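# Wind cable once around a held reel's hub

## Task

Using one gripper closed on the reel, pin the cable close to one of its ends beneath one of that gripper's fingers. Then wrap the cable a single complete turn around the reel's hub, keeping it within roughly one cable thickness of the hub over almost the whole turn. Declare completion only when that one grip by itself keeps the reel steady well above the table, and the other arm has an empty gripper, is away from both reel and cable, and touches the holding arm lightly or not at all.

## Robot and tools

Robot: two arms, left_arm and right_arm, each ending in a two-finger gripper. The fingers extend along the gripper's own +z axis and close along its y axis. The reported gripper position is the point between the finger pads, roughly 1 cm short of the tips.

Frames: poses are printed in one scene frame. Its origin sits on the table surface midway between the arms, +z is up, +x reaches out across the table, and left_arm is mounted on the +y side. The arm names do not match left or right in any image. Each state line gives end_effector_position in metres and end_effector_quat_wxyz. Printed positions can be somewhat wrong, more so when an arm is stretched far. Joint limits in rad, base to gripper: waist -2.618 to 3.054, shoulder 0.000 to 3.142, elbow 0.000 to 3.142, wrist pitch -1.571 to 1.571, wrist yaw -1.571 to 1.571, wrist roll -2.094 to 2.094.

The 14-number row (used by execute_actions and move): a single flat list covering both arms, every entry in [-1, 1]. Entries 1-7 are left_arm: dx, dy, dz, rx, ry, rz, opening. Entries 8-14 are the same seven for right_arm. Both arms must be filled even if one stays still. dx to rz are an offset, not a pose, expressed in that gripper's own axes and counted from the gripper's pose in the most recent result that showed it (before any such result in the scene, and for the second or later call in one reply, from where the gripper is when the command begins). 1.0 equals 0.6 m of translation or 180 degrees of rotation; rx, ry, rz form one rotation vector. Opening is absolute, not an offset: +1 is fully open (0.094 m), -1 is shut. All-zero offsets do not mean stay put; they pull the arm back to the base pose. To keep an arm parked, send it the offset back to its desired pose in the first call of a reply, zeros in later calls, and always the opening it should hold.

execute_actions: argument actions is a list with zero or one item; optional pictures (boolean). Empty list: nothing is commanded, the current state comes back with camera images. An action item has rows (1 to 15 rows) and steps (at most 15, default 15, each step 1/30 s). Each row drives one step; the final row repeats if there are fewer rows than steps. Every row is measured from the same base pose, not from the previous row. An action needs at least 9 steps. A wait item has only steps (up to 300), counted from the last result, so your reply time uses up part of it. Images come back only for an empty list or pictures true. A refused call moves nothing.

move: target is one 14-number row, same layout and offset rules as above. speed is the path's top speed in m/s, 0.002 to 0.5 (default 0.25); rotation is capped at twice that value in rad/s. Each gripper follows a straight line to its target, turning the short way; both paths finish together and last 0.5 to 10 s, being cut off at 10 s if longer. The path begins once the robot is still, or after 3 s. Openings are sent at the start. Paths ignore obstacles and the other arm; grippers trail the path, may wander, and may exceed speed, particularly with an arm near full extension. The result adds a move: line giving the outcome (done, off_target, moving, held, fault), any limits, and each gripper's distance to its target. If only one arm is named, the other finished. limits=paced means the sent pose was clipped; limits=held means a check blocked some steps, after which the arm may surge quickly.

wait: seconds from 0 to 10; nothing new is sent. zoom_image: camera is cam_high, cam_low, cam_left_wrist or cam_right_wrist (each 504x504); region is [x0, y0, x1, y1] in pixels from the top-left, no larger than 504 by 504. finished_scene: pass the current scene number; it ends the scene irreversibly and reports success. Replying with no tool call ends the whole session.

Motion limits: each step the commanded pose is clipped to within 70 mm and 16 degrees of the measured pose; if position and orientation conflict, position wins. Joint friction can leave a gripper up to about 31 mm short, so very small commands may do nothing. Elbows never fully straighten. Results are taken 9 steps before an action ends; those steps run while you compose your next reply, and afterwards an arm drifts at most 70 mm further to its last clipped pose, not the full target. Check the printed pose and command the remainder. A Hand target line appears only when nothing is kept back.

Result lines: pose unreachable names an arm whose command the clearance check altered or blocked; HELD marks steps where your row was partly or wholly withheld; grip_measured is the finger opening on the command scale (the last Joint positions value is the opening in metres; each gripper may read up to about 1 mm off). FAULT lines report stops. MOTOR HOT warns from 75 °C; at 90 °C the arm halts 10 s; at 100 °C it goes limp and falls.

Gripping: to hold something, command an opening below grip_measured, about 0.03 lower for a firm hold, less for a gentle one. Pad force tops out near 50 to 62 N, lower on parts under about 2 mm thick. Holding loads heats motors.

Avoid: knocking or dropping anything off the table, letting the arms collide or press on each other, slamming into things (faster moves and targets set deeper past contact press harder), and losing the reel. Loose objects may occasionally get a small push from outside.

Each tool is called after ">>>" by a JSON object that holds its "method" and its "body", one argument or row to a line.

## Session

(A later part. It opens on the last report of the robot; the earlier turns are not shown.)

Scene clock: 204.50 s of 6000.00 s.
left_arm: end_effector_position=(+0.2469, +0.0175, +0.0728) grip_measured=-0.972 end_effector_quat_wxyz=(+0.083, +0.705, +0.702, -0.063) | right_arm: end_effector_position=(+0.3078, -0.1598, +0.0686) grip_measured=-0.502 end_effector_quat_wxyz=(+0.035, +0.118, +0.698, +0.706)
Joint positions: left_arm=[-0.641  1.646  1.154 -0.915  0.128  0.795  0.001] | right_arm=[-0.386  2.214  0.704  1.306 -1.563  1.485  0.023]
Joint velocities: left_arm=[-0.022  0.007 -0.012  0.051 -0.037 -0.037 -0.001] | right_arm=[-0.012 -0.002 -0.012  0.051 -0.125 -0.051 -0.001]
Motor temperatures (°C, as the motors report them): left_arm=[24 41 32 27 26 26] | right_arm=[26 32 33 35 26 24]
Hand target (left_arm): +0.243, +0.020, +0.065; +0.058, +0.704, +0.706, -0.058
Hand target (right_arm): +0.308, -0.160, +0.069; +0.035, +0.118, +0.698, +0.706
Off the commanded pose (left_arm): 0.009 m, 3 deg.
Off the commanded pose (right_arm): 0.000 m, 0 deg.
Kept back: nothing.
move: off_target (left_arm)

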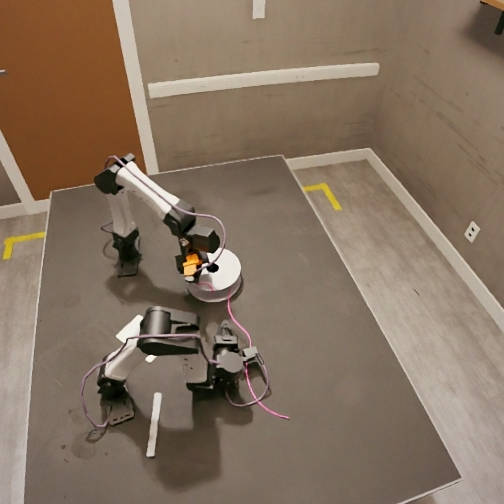

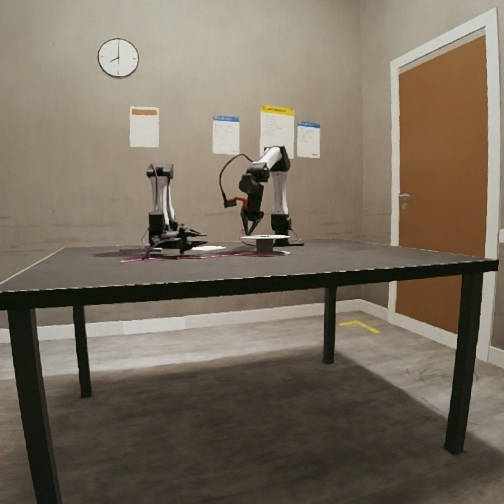

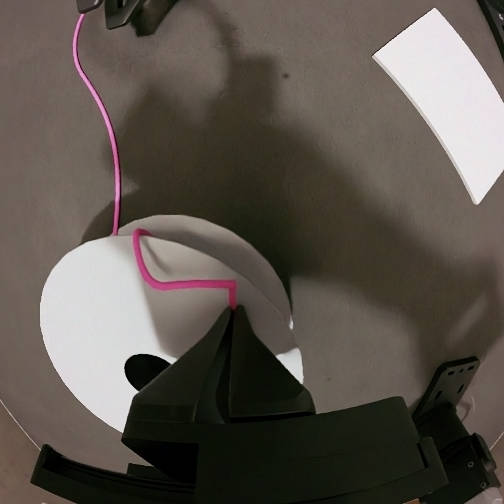

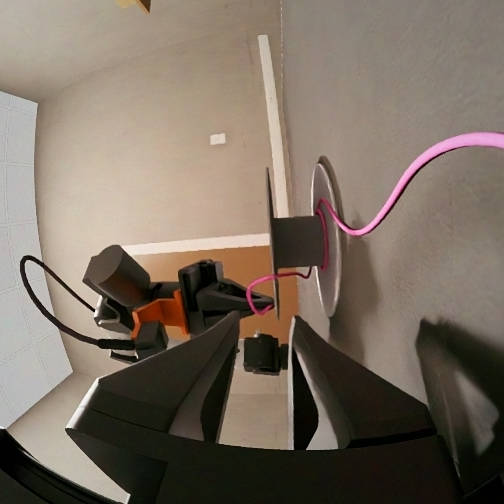

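>>> {"method": "move", "body": {
  "target": [0,0,0,0,0,0,-1, 0.10,0.02,0.15,0,0.07,-0.037,-0.2],
  "speed": 0.08
}}

Scene clock: 207.17 s of 6000.00 s.
left_arm: end_effector_position=(+0.2469, +0.0174, +0.0728) grip_measured=-0.972 end_effector_quat_wxyz=(+0.083, +0.704, +0.702, -0.062) | right_arm: end_effector_position=(+0.2749, -0.0604, +0.0928) grip_measured=-0.201 end_effector_quat_wxyz=(+0.005, -0.008, +0.706, +0.709)
Joint positions: left_arm=[-0.641  1.646  1.154 -0.915  0.127  0.793  0.001] | right_arm=[-0.092  2.191  0.691  1.553 -1.489  1.605  0.038]
Joint velocities: left_arm=[-0.002  0.002 -0.012  0.066 -0.007 -0.051  0.001] | right_arm=[-0.027  0.002 -0.022  0.022  0.051  0.066 -0.001]
Motor temperatures (°C, as the motors report them): left_arm=[24 41 32 27 26 26] | right_arm=[26 32 33 35 26 24]
Hand target (left_arm): +0.247, +0.017, +0.073; +0.083, +0.705, +0.702, -0.062
Hand target (right_arm): +0.271, -0.059, +0.089; -0.001, -0.001, +0.706, +0.709
Off the commanded pose (left_arm): 0.000 m, 0 deg.
Off the commanded pose (right_arm): 0.007 m, 1 deg.
joint sent to its limit (right arm) — the command would take joint 4 (wrist pitch) past its upper limit, so that joint was sent only as far as its limit.
Kept back: nothing.
move: done

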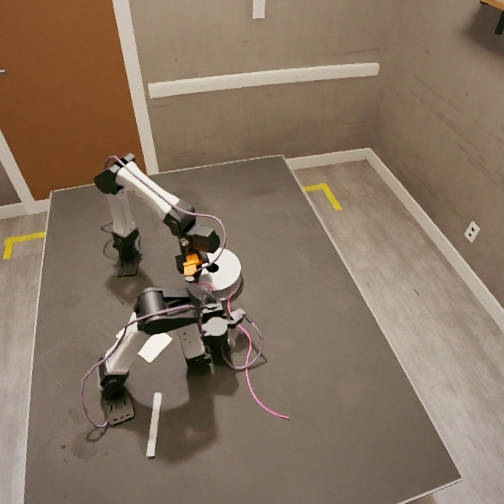

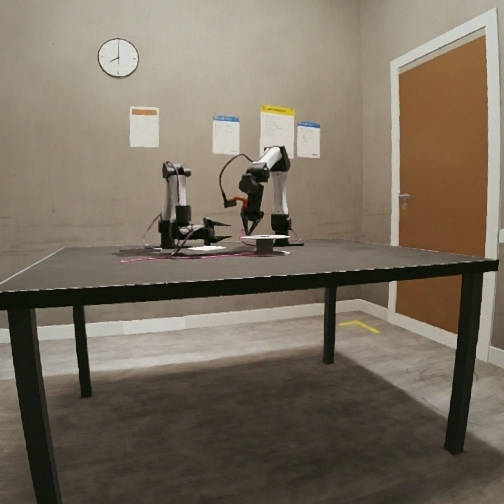

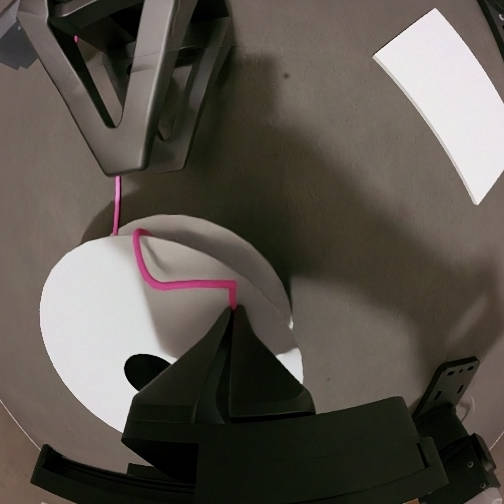

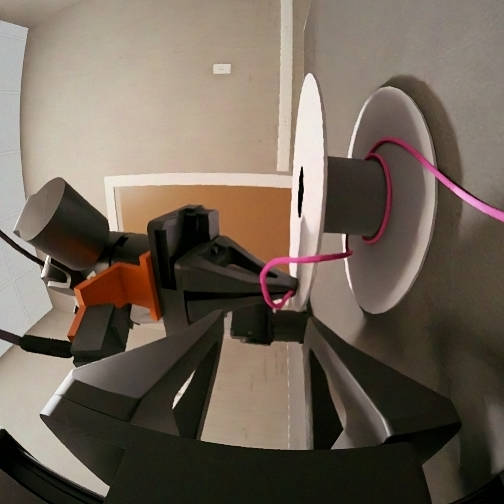

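>>> {"method": "move", "body": {
  "target": [0,0,0,0,0,0,-1, 0.04,-0.03,0.03,0,0,0,-0.2],
  "speed": 0.05
}}

Scene clock: 208.47 s of 6000.00 s.
left_arm: end_effector_position=(+0.2469, +0.0174, +0.0728) grip_measured=-0.972 end_effector_quat_wxyz=(+0.083, +0.704, +0.702, -0.062) | right_arm: end_effector_position=(+0.2571, -0.0440, +0.0831) grip_measured=-0.201 end_effector_quat_wxyz=(+0.010, -0.015, +0.707, +0.707)
Joint positions: left_arm=[-0.641  1.646  1.154 -0.915  0.127  0.793  0.001] | right_arm=[-0.034  2.191  0.627  1.558 -1.433  1.53   0.038]
Joint velocities: left_arm=[-0.002  0.017 -0.007 -0.022 -0.037  0.007  0.   ] | right_arm=[-0.017 -0.007 -0.051 -0.037  0.037  0.022 -0.001]
Motor temperatures (°C, as the motors report them): left_arm=[24 41 32 27 26 26] | right_arm=[26 32 33 35 26 24]
Hand target (left_arm): +0.247, +0.017, +0.073; +0.083, +0.704, +0.702, -0.062
Hand target (right_arm): +0.251, -0.042, +0.075; +0.005, -0.008, +0.709, +0.705
Off the commanded pose (left_arm): 0.000 m, 0 deg.
Off the commanded pose (right_arm): 0.011 m, 1 deg.
joint sent to its limit (right arm) — the command would take joint 4 (wrist pitch) past its upper limit, so that joint was sent only as far as its limit.
Kept back: nothing.
move: off_target (right_arm)

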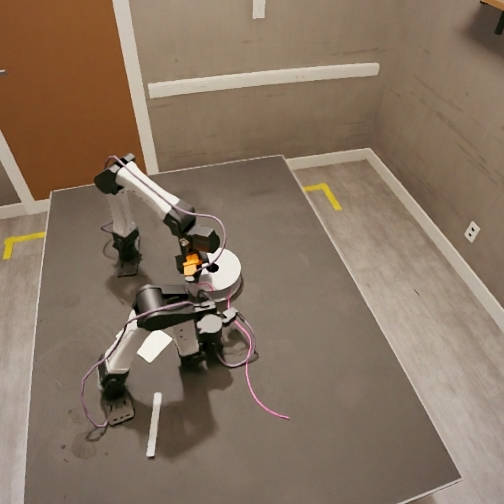

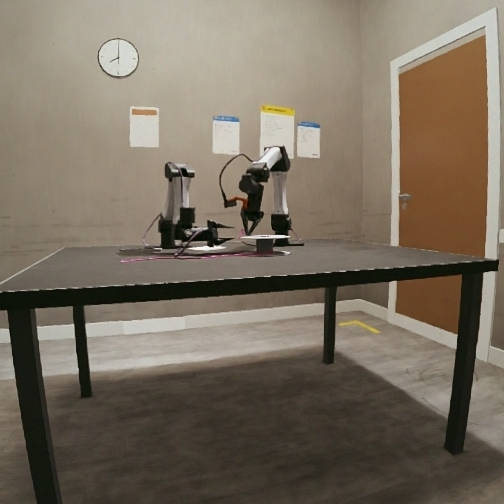

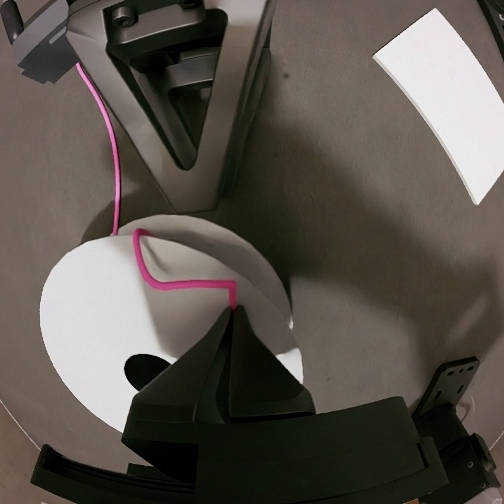

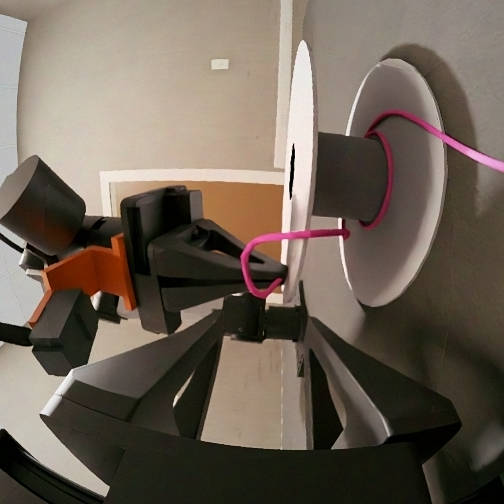

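>>> {"method": "move", "body": {
  "target": [0,0,0,0,0,0,-1, 0.0,-0.02,0.05,0,0,0.01,-0.1],
  "speed": 0.04
}}

>>> {"method": "zoom_image", "body": {
  "camera": "cam_low",
  "region": [170,190,320,270]
}}

Scene clock: 209.93 s of 6000.00 s.
left_arm: end_effector_position=(+0.2469, +0.0174, +0.0728) grip_measured=-0.972 end_effector_quat_wxyz=(+0.083, +0.704, +0.702, -0.062) | right_arm: end_effector_position=(+0.2502, -0.0180, +0.0700) grip_measured=-0.102 end_effector_quat_wxyz=(-0.008, +0.002, +0.711, +0.704)
Joint positions: left_arm=[-0.641  1.646  1.154 -0.915  0.127  0.793  0.001] | right_arm=[ 0.053  2.232  0.627  1.56  -1.349  1.541  0.042]
Joint velocities: left_arm=[ 0.007  0.002  0.002 -0.051 -0.051  0.007 -0.   ] | right_arm=[ 0.007 -0.002 -0.012 -0.037  0.007  0.007 -0.   ]
Motor temperatures (°C, as the motors report them): left_arm=[24 41 32 27 26 26] | right_arm=[26 32 33 35 26 24]
Hand target (left_arm): +0.247, +0.017, +0.073; +0.083, +0.704, +0.702, -0.062
Hand target (right_arm): +0.257, -0.014, +0.071; -0.001, -0.004, +0.709, +0.706
Off the commanded pose (left_arm): 0.000 m, 0 deg.
Off the commanded pose (right_arm): 0.008 m, 1 deg.
joint sent to its limit (right arm) — the command would take joint 4 (wrist pitch) past its upper limit, so that joint was sent only as far as its limit.
Kept back: nothing.
move: done

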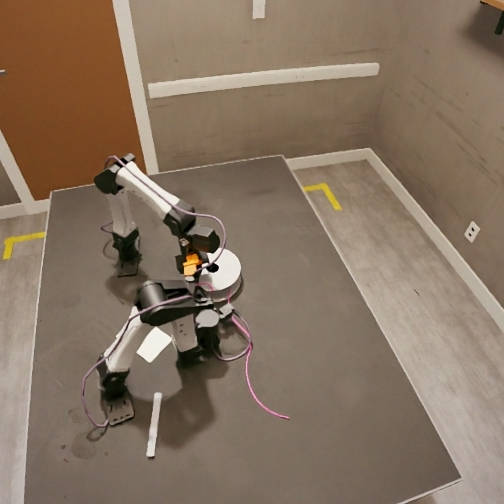

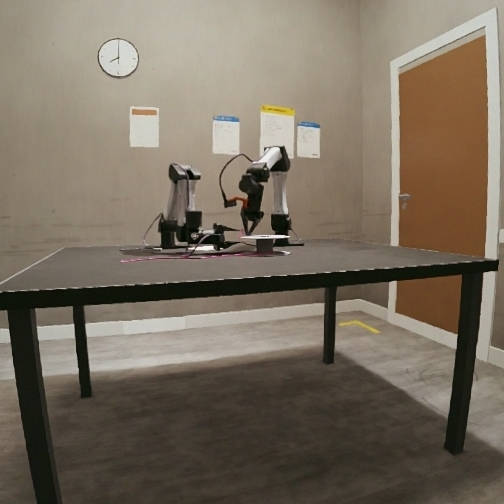

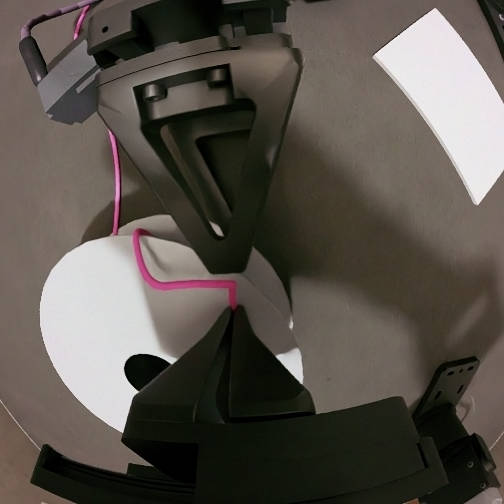

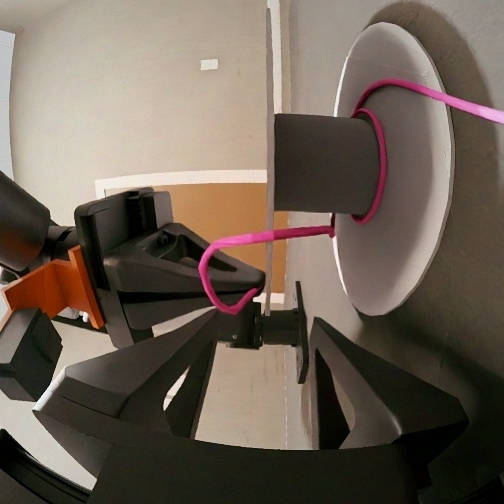

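Region (170, 190, 320, 270) of cam_low's 504x504 image, scaled by 3.360, with more detail than that image has; it fills the top 269 rows of this view, and the rest is white.

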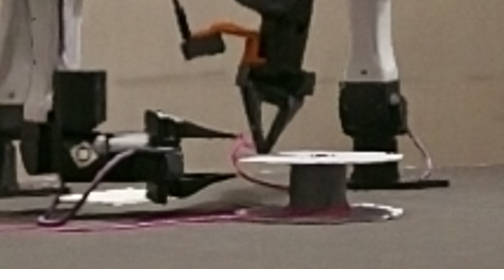

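>>> {"method": "move", "body": {
  "target": [0,0,0,0,0,0,-1, -0.055,0,0,0,0,0,0.1],
  "speed": 0.04
}}

Scene clock: 211.27 s of 6000.00 s.
left_arm: end_effector_position=(+0.2469, +0.0174, +0.0728) grip_measured=-0.972 end_effector_quat_wxyz=(+0.083, +0.704, +0.702, -0.062) | right_arm: end_effector_position=(+0.2771, -0.0160, +0.0708) grip_measured=+0.099 end_effector_quat_wxyz=(-0.009, +0.003, +0.710, +0.704)
Joint positions: left_arm=[-0.641  1.646  1.154 -0.915  0.127  0.793  0.001] | right_arm=[ 0.04   2.259  0.74   1.473 -1.361  1.542  0.052]
Joint velocities: left_arm=[-0.007 -0.012 -0.012 -0.095 -0.066  0.095 -0.   ] | right_arm=[-0.012 -0.007 -0.017 -0.022 -0.066  0.037  0.001]
Motor temperatures (°C, as the motors report them): left_arm=[24 40 33 27 26 26] | right_arm=[26 32 33 35 26 24]
Hand target (left_arm): +0.247, +0.017, +0.073; +0.083, +0.704, +0.702, -0.062
Hand target (right_arm): +0.283, -0.018, +0.069; -0.008, +0.002, +0.710, +0.704
Off the commanded pose (left_arm): 0.000 m, 0 deg.
Off the commanded pose (right_arm): 0.006 m, 0 deg.
Kept back: nothing.
move: done

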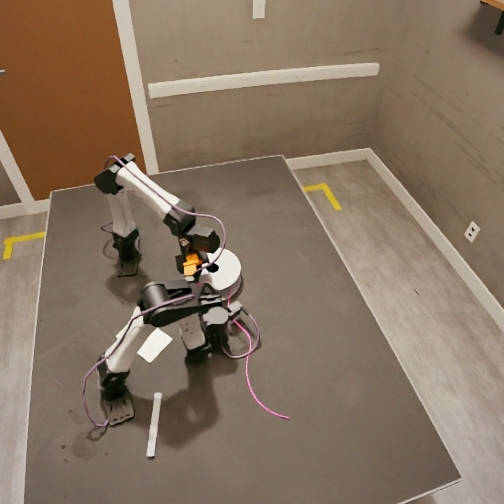

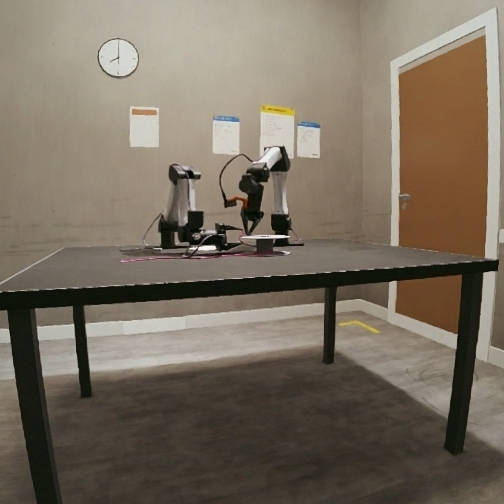

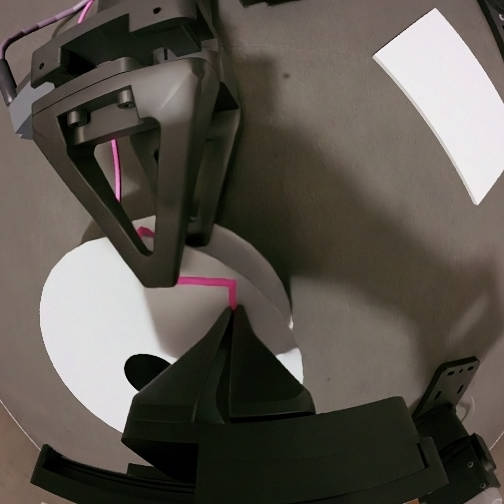

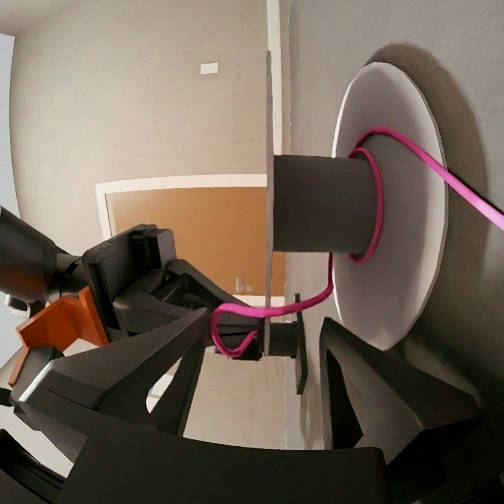

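>>> {"method": "move", "body": {
  "target": [0,0,0,0,0,0,-1, 0.012,0,0.05,0,0,0,0.1],
  "speed": 0.03
}}

Scene clock: 212.80 s of 6000.00 s.
left_arm: end_effector_position=(+0.2469, +0.0174, +0.0728) grip_measured=-0.972 end_effector_quat_wxyz=(+0.083, +0.704, +0.702, -0.062) | right_arm: end_effector_position=(+0.2702, +0.0107, +0.0706) grip_measured=+0.099 end_effector_quat_wxyz=(-0.010, +0.005, +0.711, +0.703)
Joint positions: left_arm=[-0.641  1.646  1.154 -0.915  0.127  0.793  0.001] | right_arm=[ 0.123  2.259  0.74   1.476 -1.277  1.551  0.052]
Joint velocities: left_arm=[-0.017 -0.007  0.002 -0.007  0.037 -0.022 -0.   ] | right_arm=[ 0.002 -0.012 -0.017  0.022  0.051 -0.007 -0.001]
Motor temperatures (°C, as the motors report them): left_arm=[24 40 33 27 26 26] | right_arm=[26 33 33 35 26 24]
Hand target (left_arm): +0.247, +0.017, +0.073; +0.083, +0.704, +0.702, -0.062
Hand target (right_arm): +0.270, +0.014, +0.071; -0.009, +0.003, +0.710, +0.704
Off the commanded pose (left_arm): 0.000 m, 0 deg.
Off the commanded pose (right_arm): 0.003 m, 0 deg.
Kept back: nothing.
move: done

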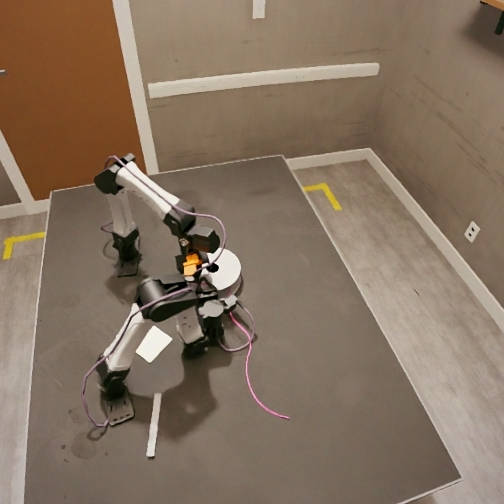

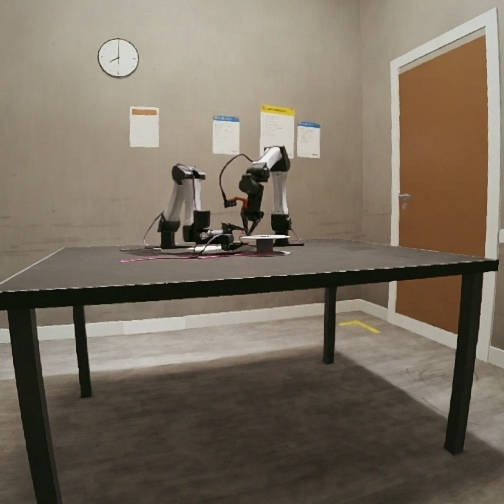

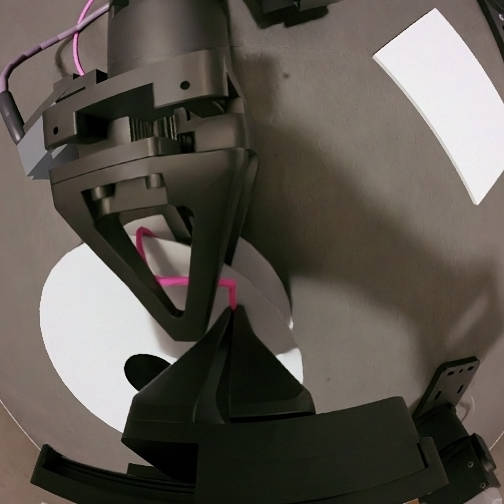

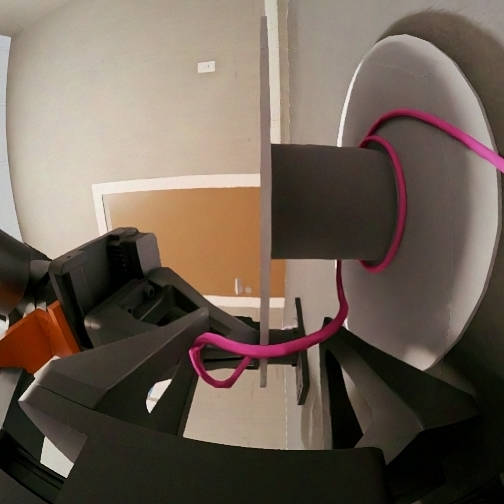

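>>> {"method": "move", "body": {
  "target": [0,0,0,0,0,0,-1, 0,0,0,0,0,0,-0.75]
}}

Scene clock: 213.73 s of 6000.00 s.
left_arm: end_effector_position=(+0.2469, +0.0174, +0.0728) grip_measured=-0.972 end_effector_quat_wxyz=(+0.083, +0.704, +0.702, -0.062) | right_arm: end_effector_position=(+0.2704, +0.0107, +0.0707) grip_measured=-0.748 end_effector_quat_wxyz=(-0.009, +0.005, +0.711, +0.703)
Joint positions: left_arm=[-0.641  1.646  1.154 -0.915  0.127  0.793  0.001] | right_arm=[ 0.123  2.259  0.74   1.477 -1.276  1.551  0.012]
Joint velocities: left_arm=[-0.007  0.007 -0.002  0.037 -0.022  0.037 -0.   ] | right_arm=[-0.012  0.002 -0.017 -0.051 -0.051 -0.066  0.001]
Motor temperatures (°C, as the motors report them): left_arm=[24 40 33 27 26 26] | right_arm=[26 33 33 35 26 24]
Hand target (left_arm): +0.247, +0.017, +0.073; +0.083, +0.704, +0.702, -0.062
Hand target (right_arm): +0.270, +0.011, +0.071; -0.010, +0.005, +0.711, +0.703
Off the commanded pose (left_arm): 0.000 m, 0 deg.
Off the commanded pose (right_arm): 0.000 m, 0 deg.
Kept back: nothing.
move: done

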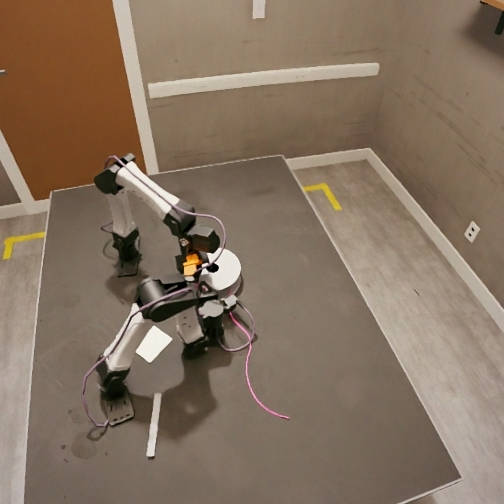

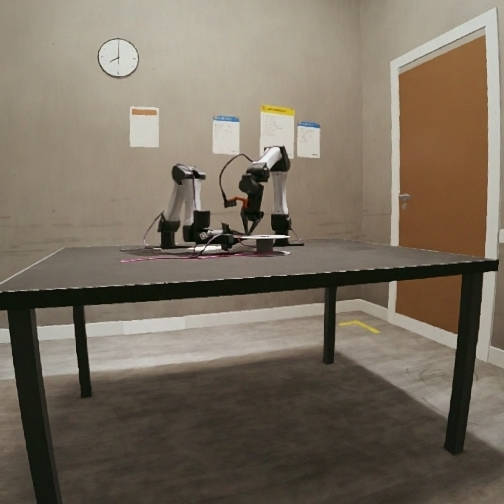

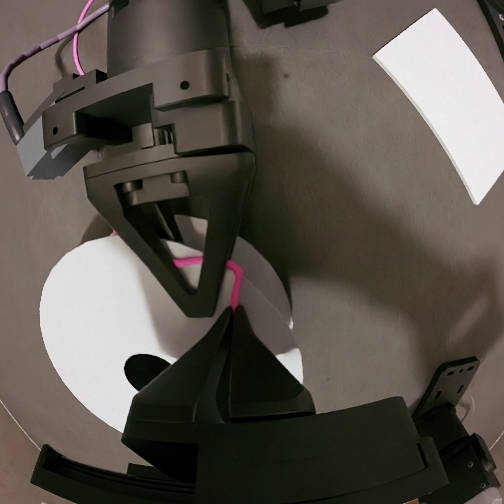

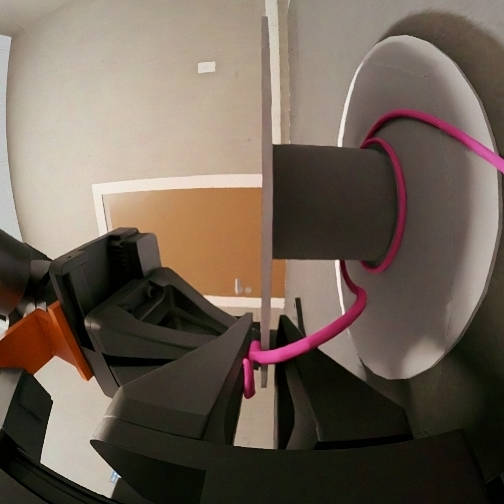

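>>> {"method": "move", "body": {
  "target": [0.05,0,-0.015,0,0,0,-1, 0,0,0,0,0,0,-0.75],
  "speed": 0.03
}}

Scene clock: 215.27 s of 6000.00 s.
left_arm: end_effector_position=(+0.2562, +0.0376, +0.0805) grip_measured=-0.972 end_effector_quat_wxyz=(+0.099, +0.702, +0.702, -0.062) | right_arm: end_effector_position=(+0.2704, +0.0107, +0.0707) grip_measured=-0.748 end_effector_quat_wxyz=(-0.009, +0.005, +0.711, +0.703)
Joint positions: left_arm=[-0.568  1.588  1.12  -0.915  0.141  0.86   0.001] | right_arm=[ 0.123  2.259  0.74   1.477 -1.276  1.551  0.012]
Joint velocities: left_arm=[ 0.012  0.007 -0.022  0.037 -0.007  0.007  0.001] | right_arm=[-0.012 -0.017  0.007  0.007  0.037 -0.037  0.001]
Motor temperatures (°C, as the motors report them): left_arm=[24 40 33 27 26 26] | right_arm=[26 33 33 35 26 24]
Hand target (left_arm): +0.247, +0.048, +0.075; +0.083, +0.704, +0.702, -0.063
Hand target (right_arm): +0.270, +0.011, +0.071; -0.009, +0.005, +0.711, +0.703
Off the commanded pose (left_arm): 0.015 m, 2 deg.
Off the commanded pose (right_arm): 0.000 m, 0 deg.
Kept back: nothing.
move: off_target (left_arm)

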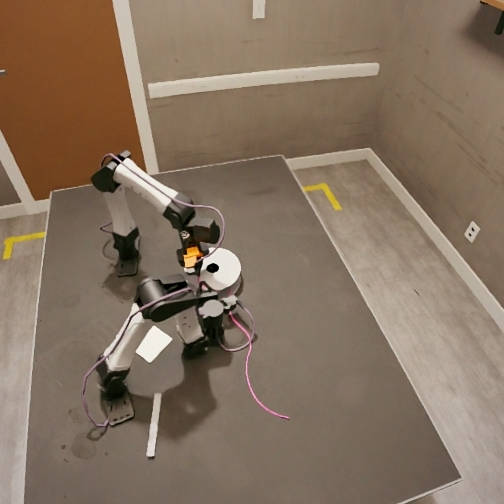

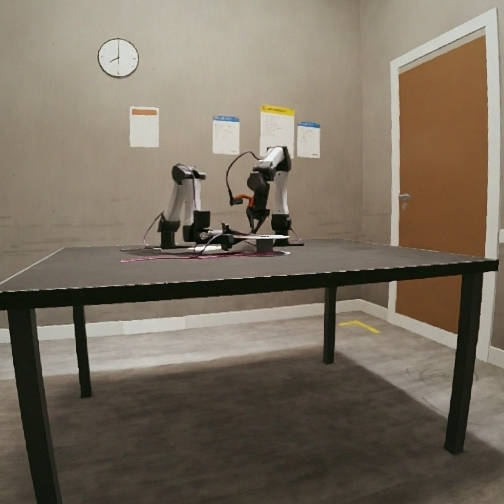

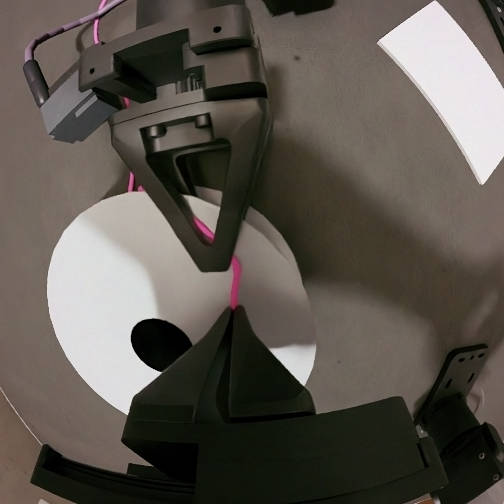

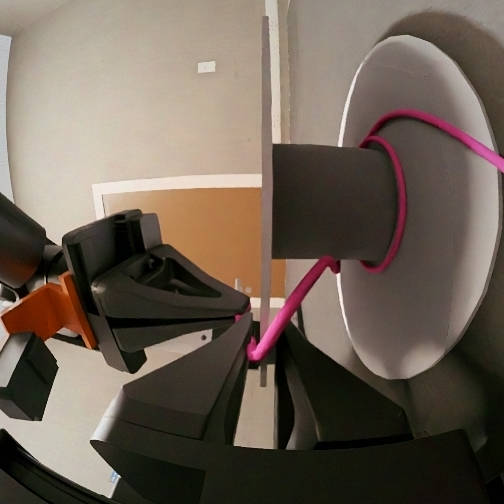

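Cable under the pad now. Close.

>>> {"method": "move", "body": {
  "target": [0,0,0,0,0,0,-1, 0,0,0,0,0,0,-1]
}}

>>> {"method": "move", "body": {
  "target": [0,0,0,0,0,0,-0.6, 0,0,0,0,0,0,-1]
}}

>>> {"method": "move", "body": {
  "target": [0.3,0,-0.2,0,0,0,-0.6, 0,0,0,0,0,0,-1],
  "speed": 0.2
}}

Scene clock: 216.23 s of 6000.00 s.
left_arm: end_effector_position=(+0.2561, +0.0374, +0.0805) grip_measured=-0.972 end_effector_quat_wxyz=(+0.099, +0.703, +0.701, -0.063) | right_arm: end_effector_position=(+0.2705, +0.0107, +0.0734) grip_measured=-0.914 end_effector_quat_wxyz=(+0.002, -0.006, +0.709, +0.705)
Joint positions: left_arm=[-0.568  1.588  1.12  -0.914  0.142  0.863  0.001] | right_arm=[ 0.123  2.258  0.74   1.498 -1.276  1.539  0.004]
Joint velocities: left_arm=[-0.002  0.027  0.022 -0.037  0.037 -0.022  0.001] | right_arm=[ 0.002 -0.007  0.002 -0.081 -0.066 -0.051  0.   ]
Motor temperatures (°C, as the motors report them): left_arm=[24 40 33 27 26 26] | right_arm=[26 33 33 35 26 24]
Hand target (left_arm): +0.256, +0.038, +0.081; +0.099, +0.702, +0.702, -0.062
Hand target (right_arm): +0.270, +0.011, +0.071; -0.010, +0.005, +0.711, +0.703
Off the commanded pose (left_arm): 0.000 m, 0 deg.
Off the commanded pose (right_arm): 0.003 m, 2 deg.
Kept back: nothing.
move: done

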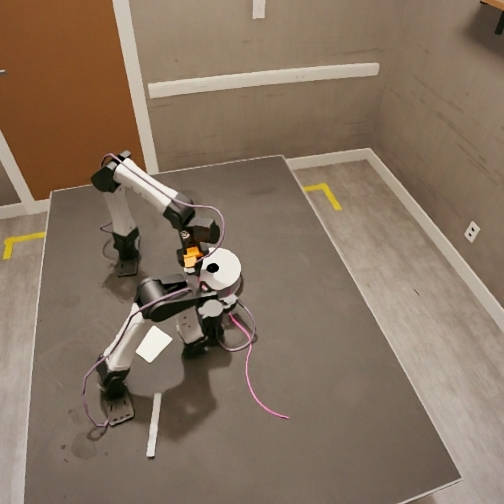

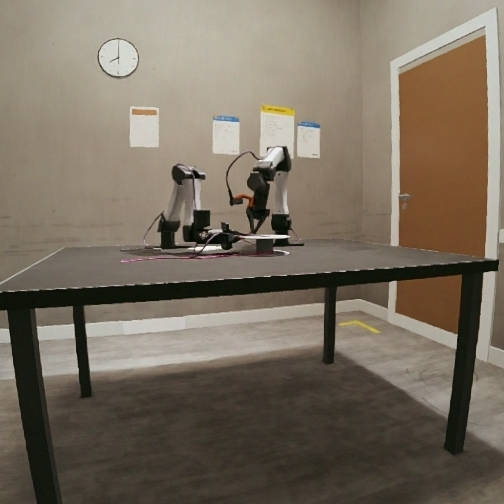

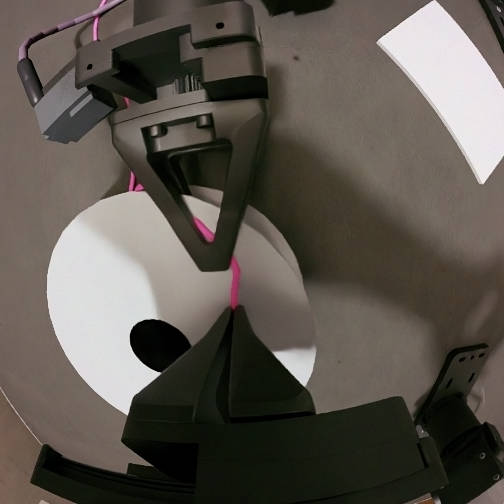

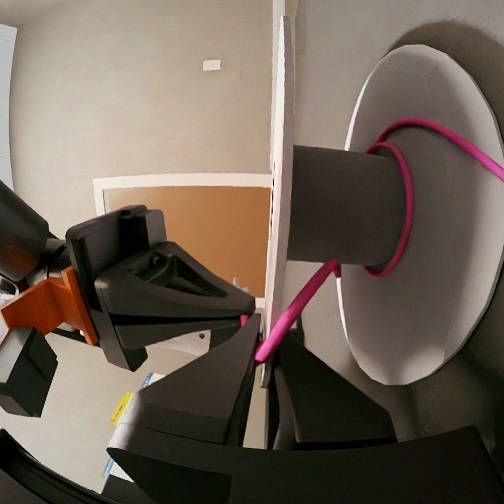

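Scene clock: 216.73 s of 6000.00 s.
left_arm: end_effector_position=(+0.2561, +0.0374, +0.0805) grip_measured=-0.602 end_effector_quat_wxyz=(+0.099, +0.703, +0.701, -0.063) | right_arm: end_effector_position=(+0.2705, +0.0107, +0.0734) grip_measured=-0.914 end_effector_quat_wxyz=(+0.004, -0.008, +0.709, +0.705)
Joint positions: left_arm=[-0.568  1.588  1.12  -0.914  0.142  0.863  0.019] | right_arm=[ 0.123  2.258  0.74   1.498 -1.276  1.534  0.004]
Joint velocities: left_arm=[-0.007 -0.007  0.002 -0.007 -0.007 -0.037  0.001] | right_arm=[-0.002  0.017 -0.007 -0.007  0.007  0.007 -0.001]
Motor temperatures (°C, as the motors report them): left_arm=[24 40 33 27 26 26] | right_arm=[26 33 33 35 26 24]
Hand target (left_arm): +0.256, +0.037, +0.080; +0.099, +0.703, +0.701, -0.063
Hand target (right_arm): +0.271, +0.011, +0.073; +0.002, -0.006, +0.709, +0.705
Off the commanded pose (left_arm): 0.000 m, 0 deg.
Off the commanded pose (right_arm): 0.000 m, 0 deg.
Kept back: nothing.
move: done

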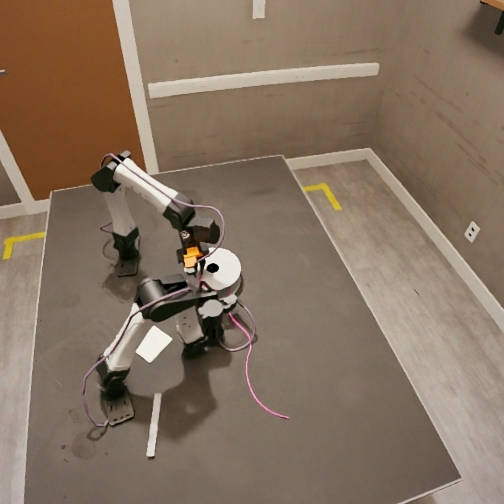

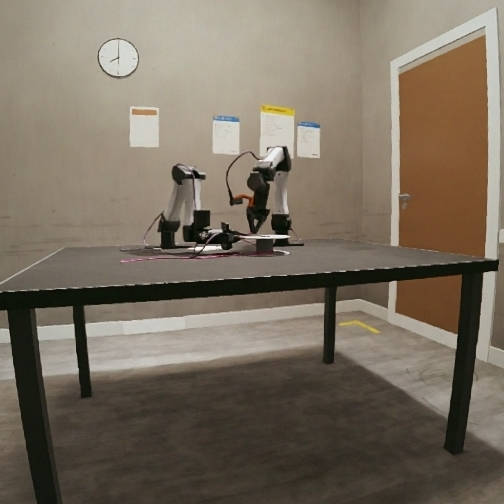

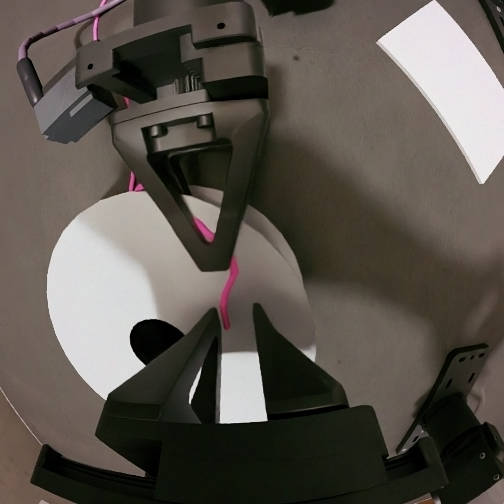

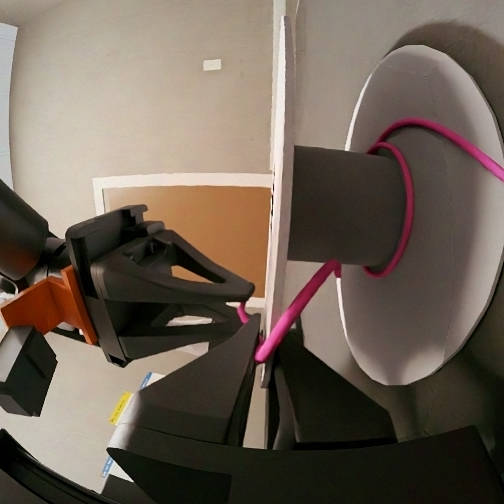

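Scene clock: 218.50 s of 6000.00 s.
left_arm: end_effector_position=(+0.2510, +0.2372, +0.1497) grip_measured=-0.602 end_effector_quat_wxyz=(+0.100, +0.701, +0.703, -0.068) | right_arm: end_effector_position=(+0.2705, +0.0107, +0.0734) grip_measured=-0.914 end_effector_quat_wxyz=(+0.004, -0.009, +0.709, +0.705)
Joint positions: left_arm=[ 0.217  1.346  1.184 -1.382  0.241  1.652  0.019] | right_arm=[ 0.123  2.258  0.74   1.498 -1.276  1.533  0.004]
Joint velocities: left_arm=[ 0.007  0.002 -0.002 -0.125 -0.081  0.037 -0.001] | right_arm=[ 0.007 -0.002  0.002  0.007 -0.037 -0.022 -0.001]
Motor temperatures (°C, as the motors report them): left_arm=[24 40 33 27 26 26] | right_arm=[26 33 33 35 26 24]
Hand target (left_arm): +0.252, +0.238, +0.155; +0.102, +0.702, +0.701, -0.068
Hand target (right_arm): +0.271, +0.011, +0.073; +0.004, -0.008, +0.709, +0.705
Off the commanded pose (left_arm): 0.007 m, 1 deg.
Off the commanded pose (right_arm): 0.000 m, 0 deg.
Kept back: nothing.
move: done

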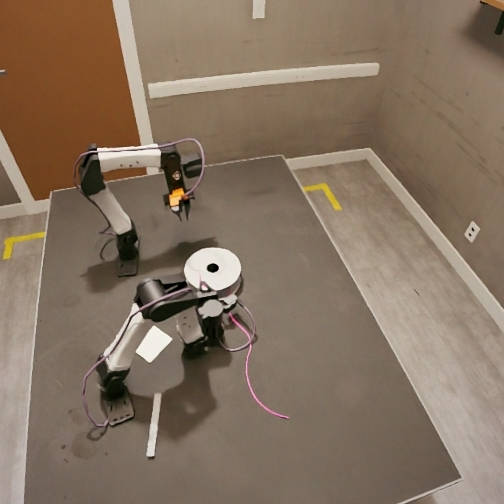

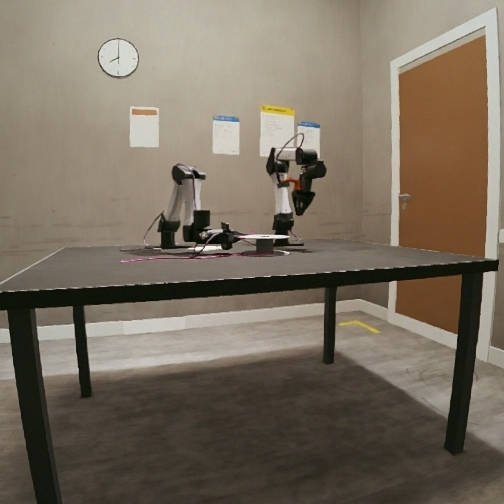

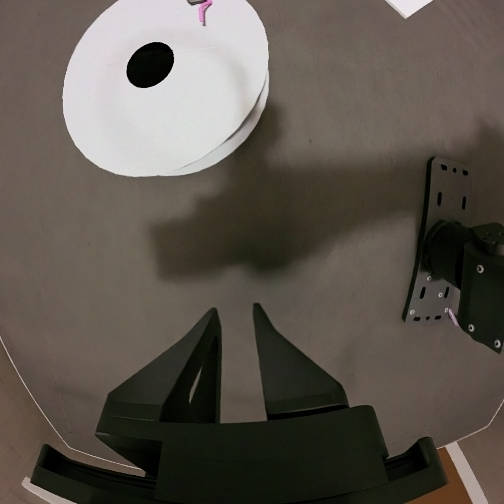

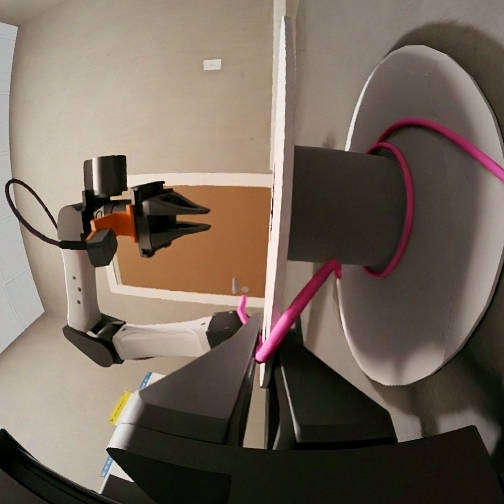

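>>> {"method": "move", "body": {
  "target": [0.1,0,0,0,0,0,-0.6, 0,0.4,0,0,0,0,-1],
  "speed": 0.1
}}

Scene clock: 221.77 s of 6000.00 s.
left_arm: end_effector_position=(+0.2505, +0.2930, +0.1413) grip_measured=-0.602 end_effector_quat_wxyz=(+0.105, +0.700, +0.704, -0.060) | right_arm: end_effector_position=(+0.2725, +0.0110, +0.2840) grip_measured=-0.914 end_effector_quat_wxyz=(-0.039, +0.039, +0.720, +0.691)
Joint positions: left_arm=[ 0.468  1.389  1.184 -1.384  0.243  1.908  0.019] | right_arm=[ 0.123  1.578  1.03   0.409 -1.269  1.549  0.004]
Joint velocities: left_arm=[-0.002  0.002  0.002 -0.037 -0.081 -0.022 -0.001] | right_arm=[-0.007 -0.007  0.007 -0.081 -0.022 -0.081  0.   ]
Motor temperatures (°C, as the motors report them): left_arm=[24 39 33 27 26 26] | right_arm=[26 34 33 35 26 24]
Hand target (left_arm): +0.252, +0.295, +0.136; +0.102, +0.700, +0.703, -0.069
Hand target (right_arm): +0.269, +0.012, +0.315; +0.005, -0.008, +0.710, +0.705
Off the commanded pose (left_arm): 0.006 m, 1 deg.
Off the commanded pose (right_arm): 0.030 m, 8 deg.
Kept back: nothing.
move: off_target (right_arm)

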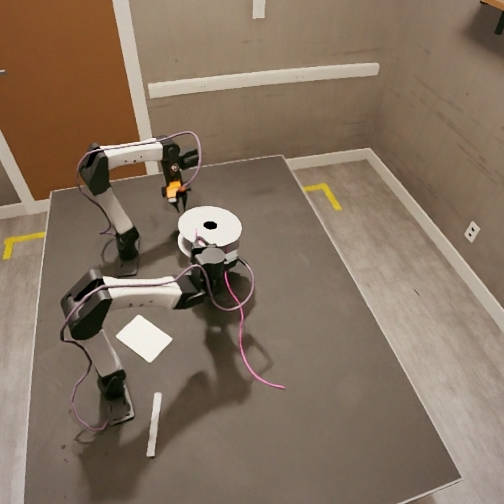

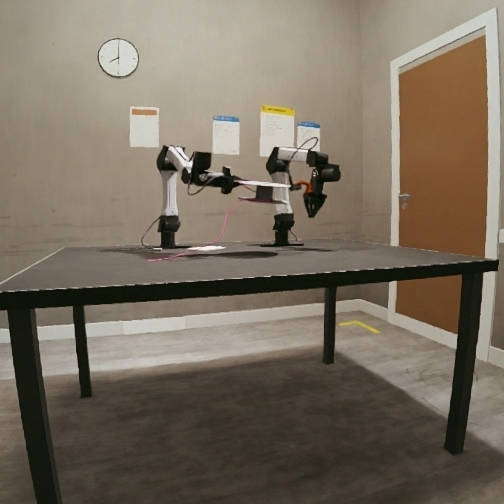

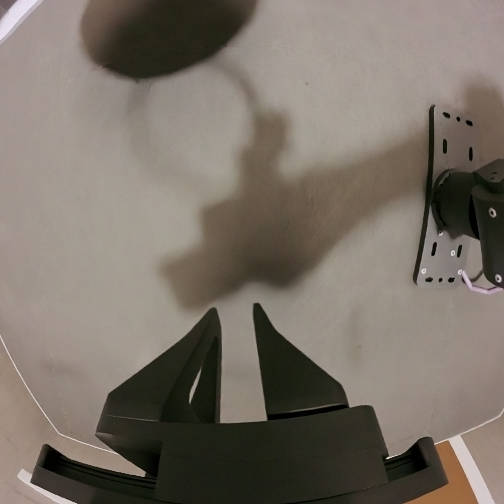

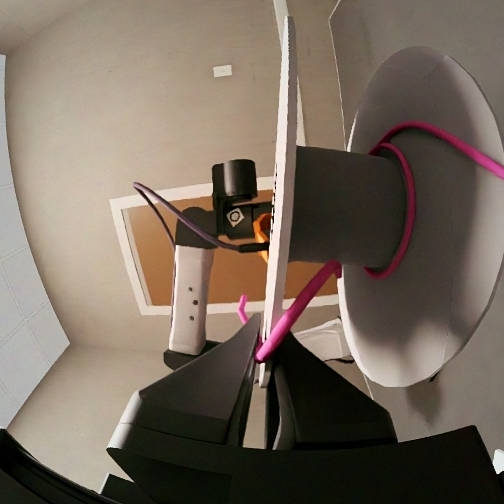

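>>> {"method": "move", "body": {
  "target": [-0.3,0.13,0.1,0,-0.43,0,0.3, 0,0.17,0,0,0,-0.03,-1],
  "speed": 0.15
}}

Scene clock: 227.10 s of 6000.00 s.
left_arm: end_effector_position=(+0.3363, +0.1072, +0.1423) grip_measured=+0.298 end_effector_quat_wxyz=(+0.527, +0.510, +0.500, -0.460) | right_arm: end_effector_position=(+0.2829, +0.0137, +0.3652) grip_measured=-0.914 end_effector_quat_wxyz=(-0.038, +0.042, +0.730, +0.682)
Joint positions: left_arm=[ 0.196  1.965  1.117 -1.151  1.548  2.077  0.061] | right_arm=[ 0.123  1.578  1.401 -0.049 -1.261  1.469  0.004]
Joint velocities: left_arm=[ 0.007 -0.012 -0.007  0.022 -0.007  0.125  0.001] | right_arm=[-0.002  0.007  0.017 -0.007  0.022 -0.007  0.001]
Motor temperatures (°C, as the motors report them): left_arm=[24 38 32 27 26 26] | right_arm=[26 34 35 36 26 24]
Hand target (left_arm): +0.331, +0.105, +0.131; +0.522, +0.504, +0.503, -0.469
Hand target (right_arm): +0.284, +0.015, +0.385; -0.006, +0.005, +0.722, +0.692
Off the commanded pose (left_arm): 0.014 m, 3 deg.
Off the commanded pose (right_arm): 0.020 m, 6 deg.
joint sent to its limit (left arm) — the command would take joint 6 (wrist roll) past its upper limit, so that joint was sent only as far as its limit.
Kept back: nothing.
move: off_target (left_arm, right_arm)

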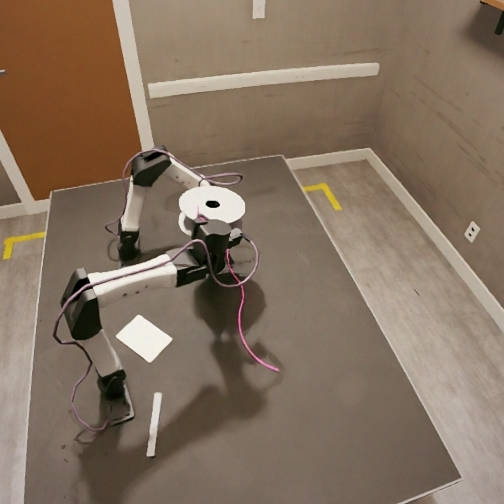

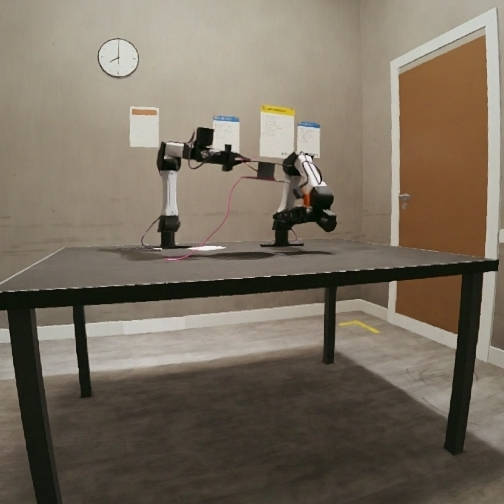

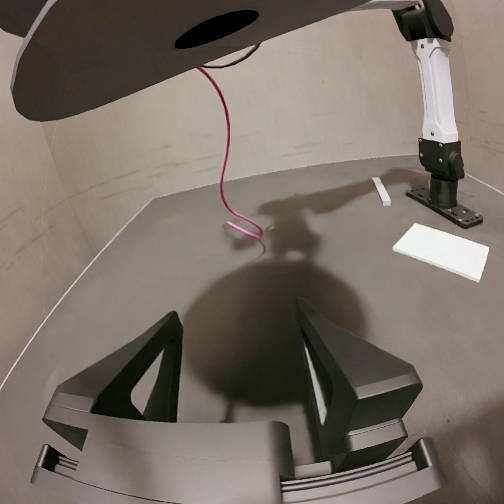

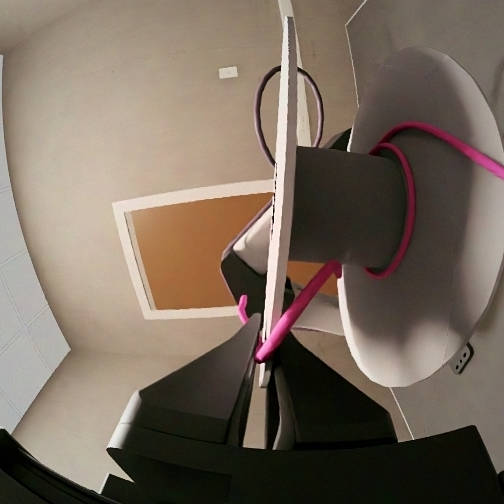

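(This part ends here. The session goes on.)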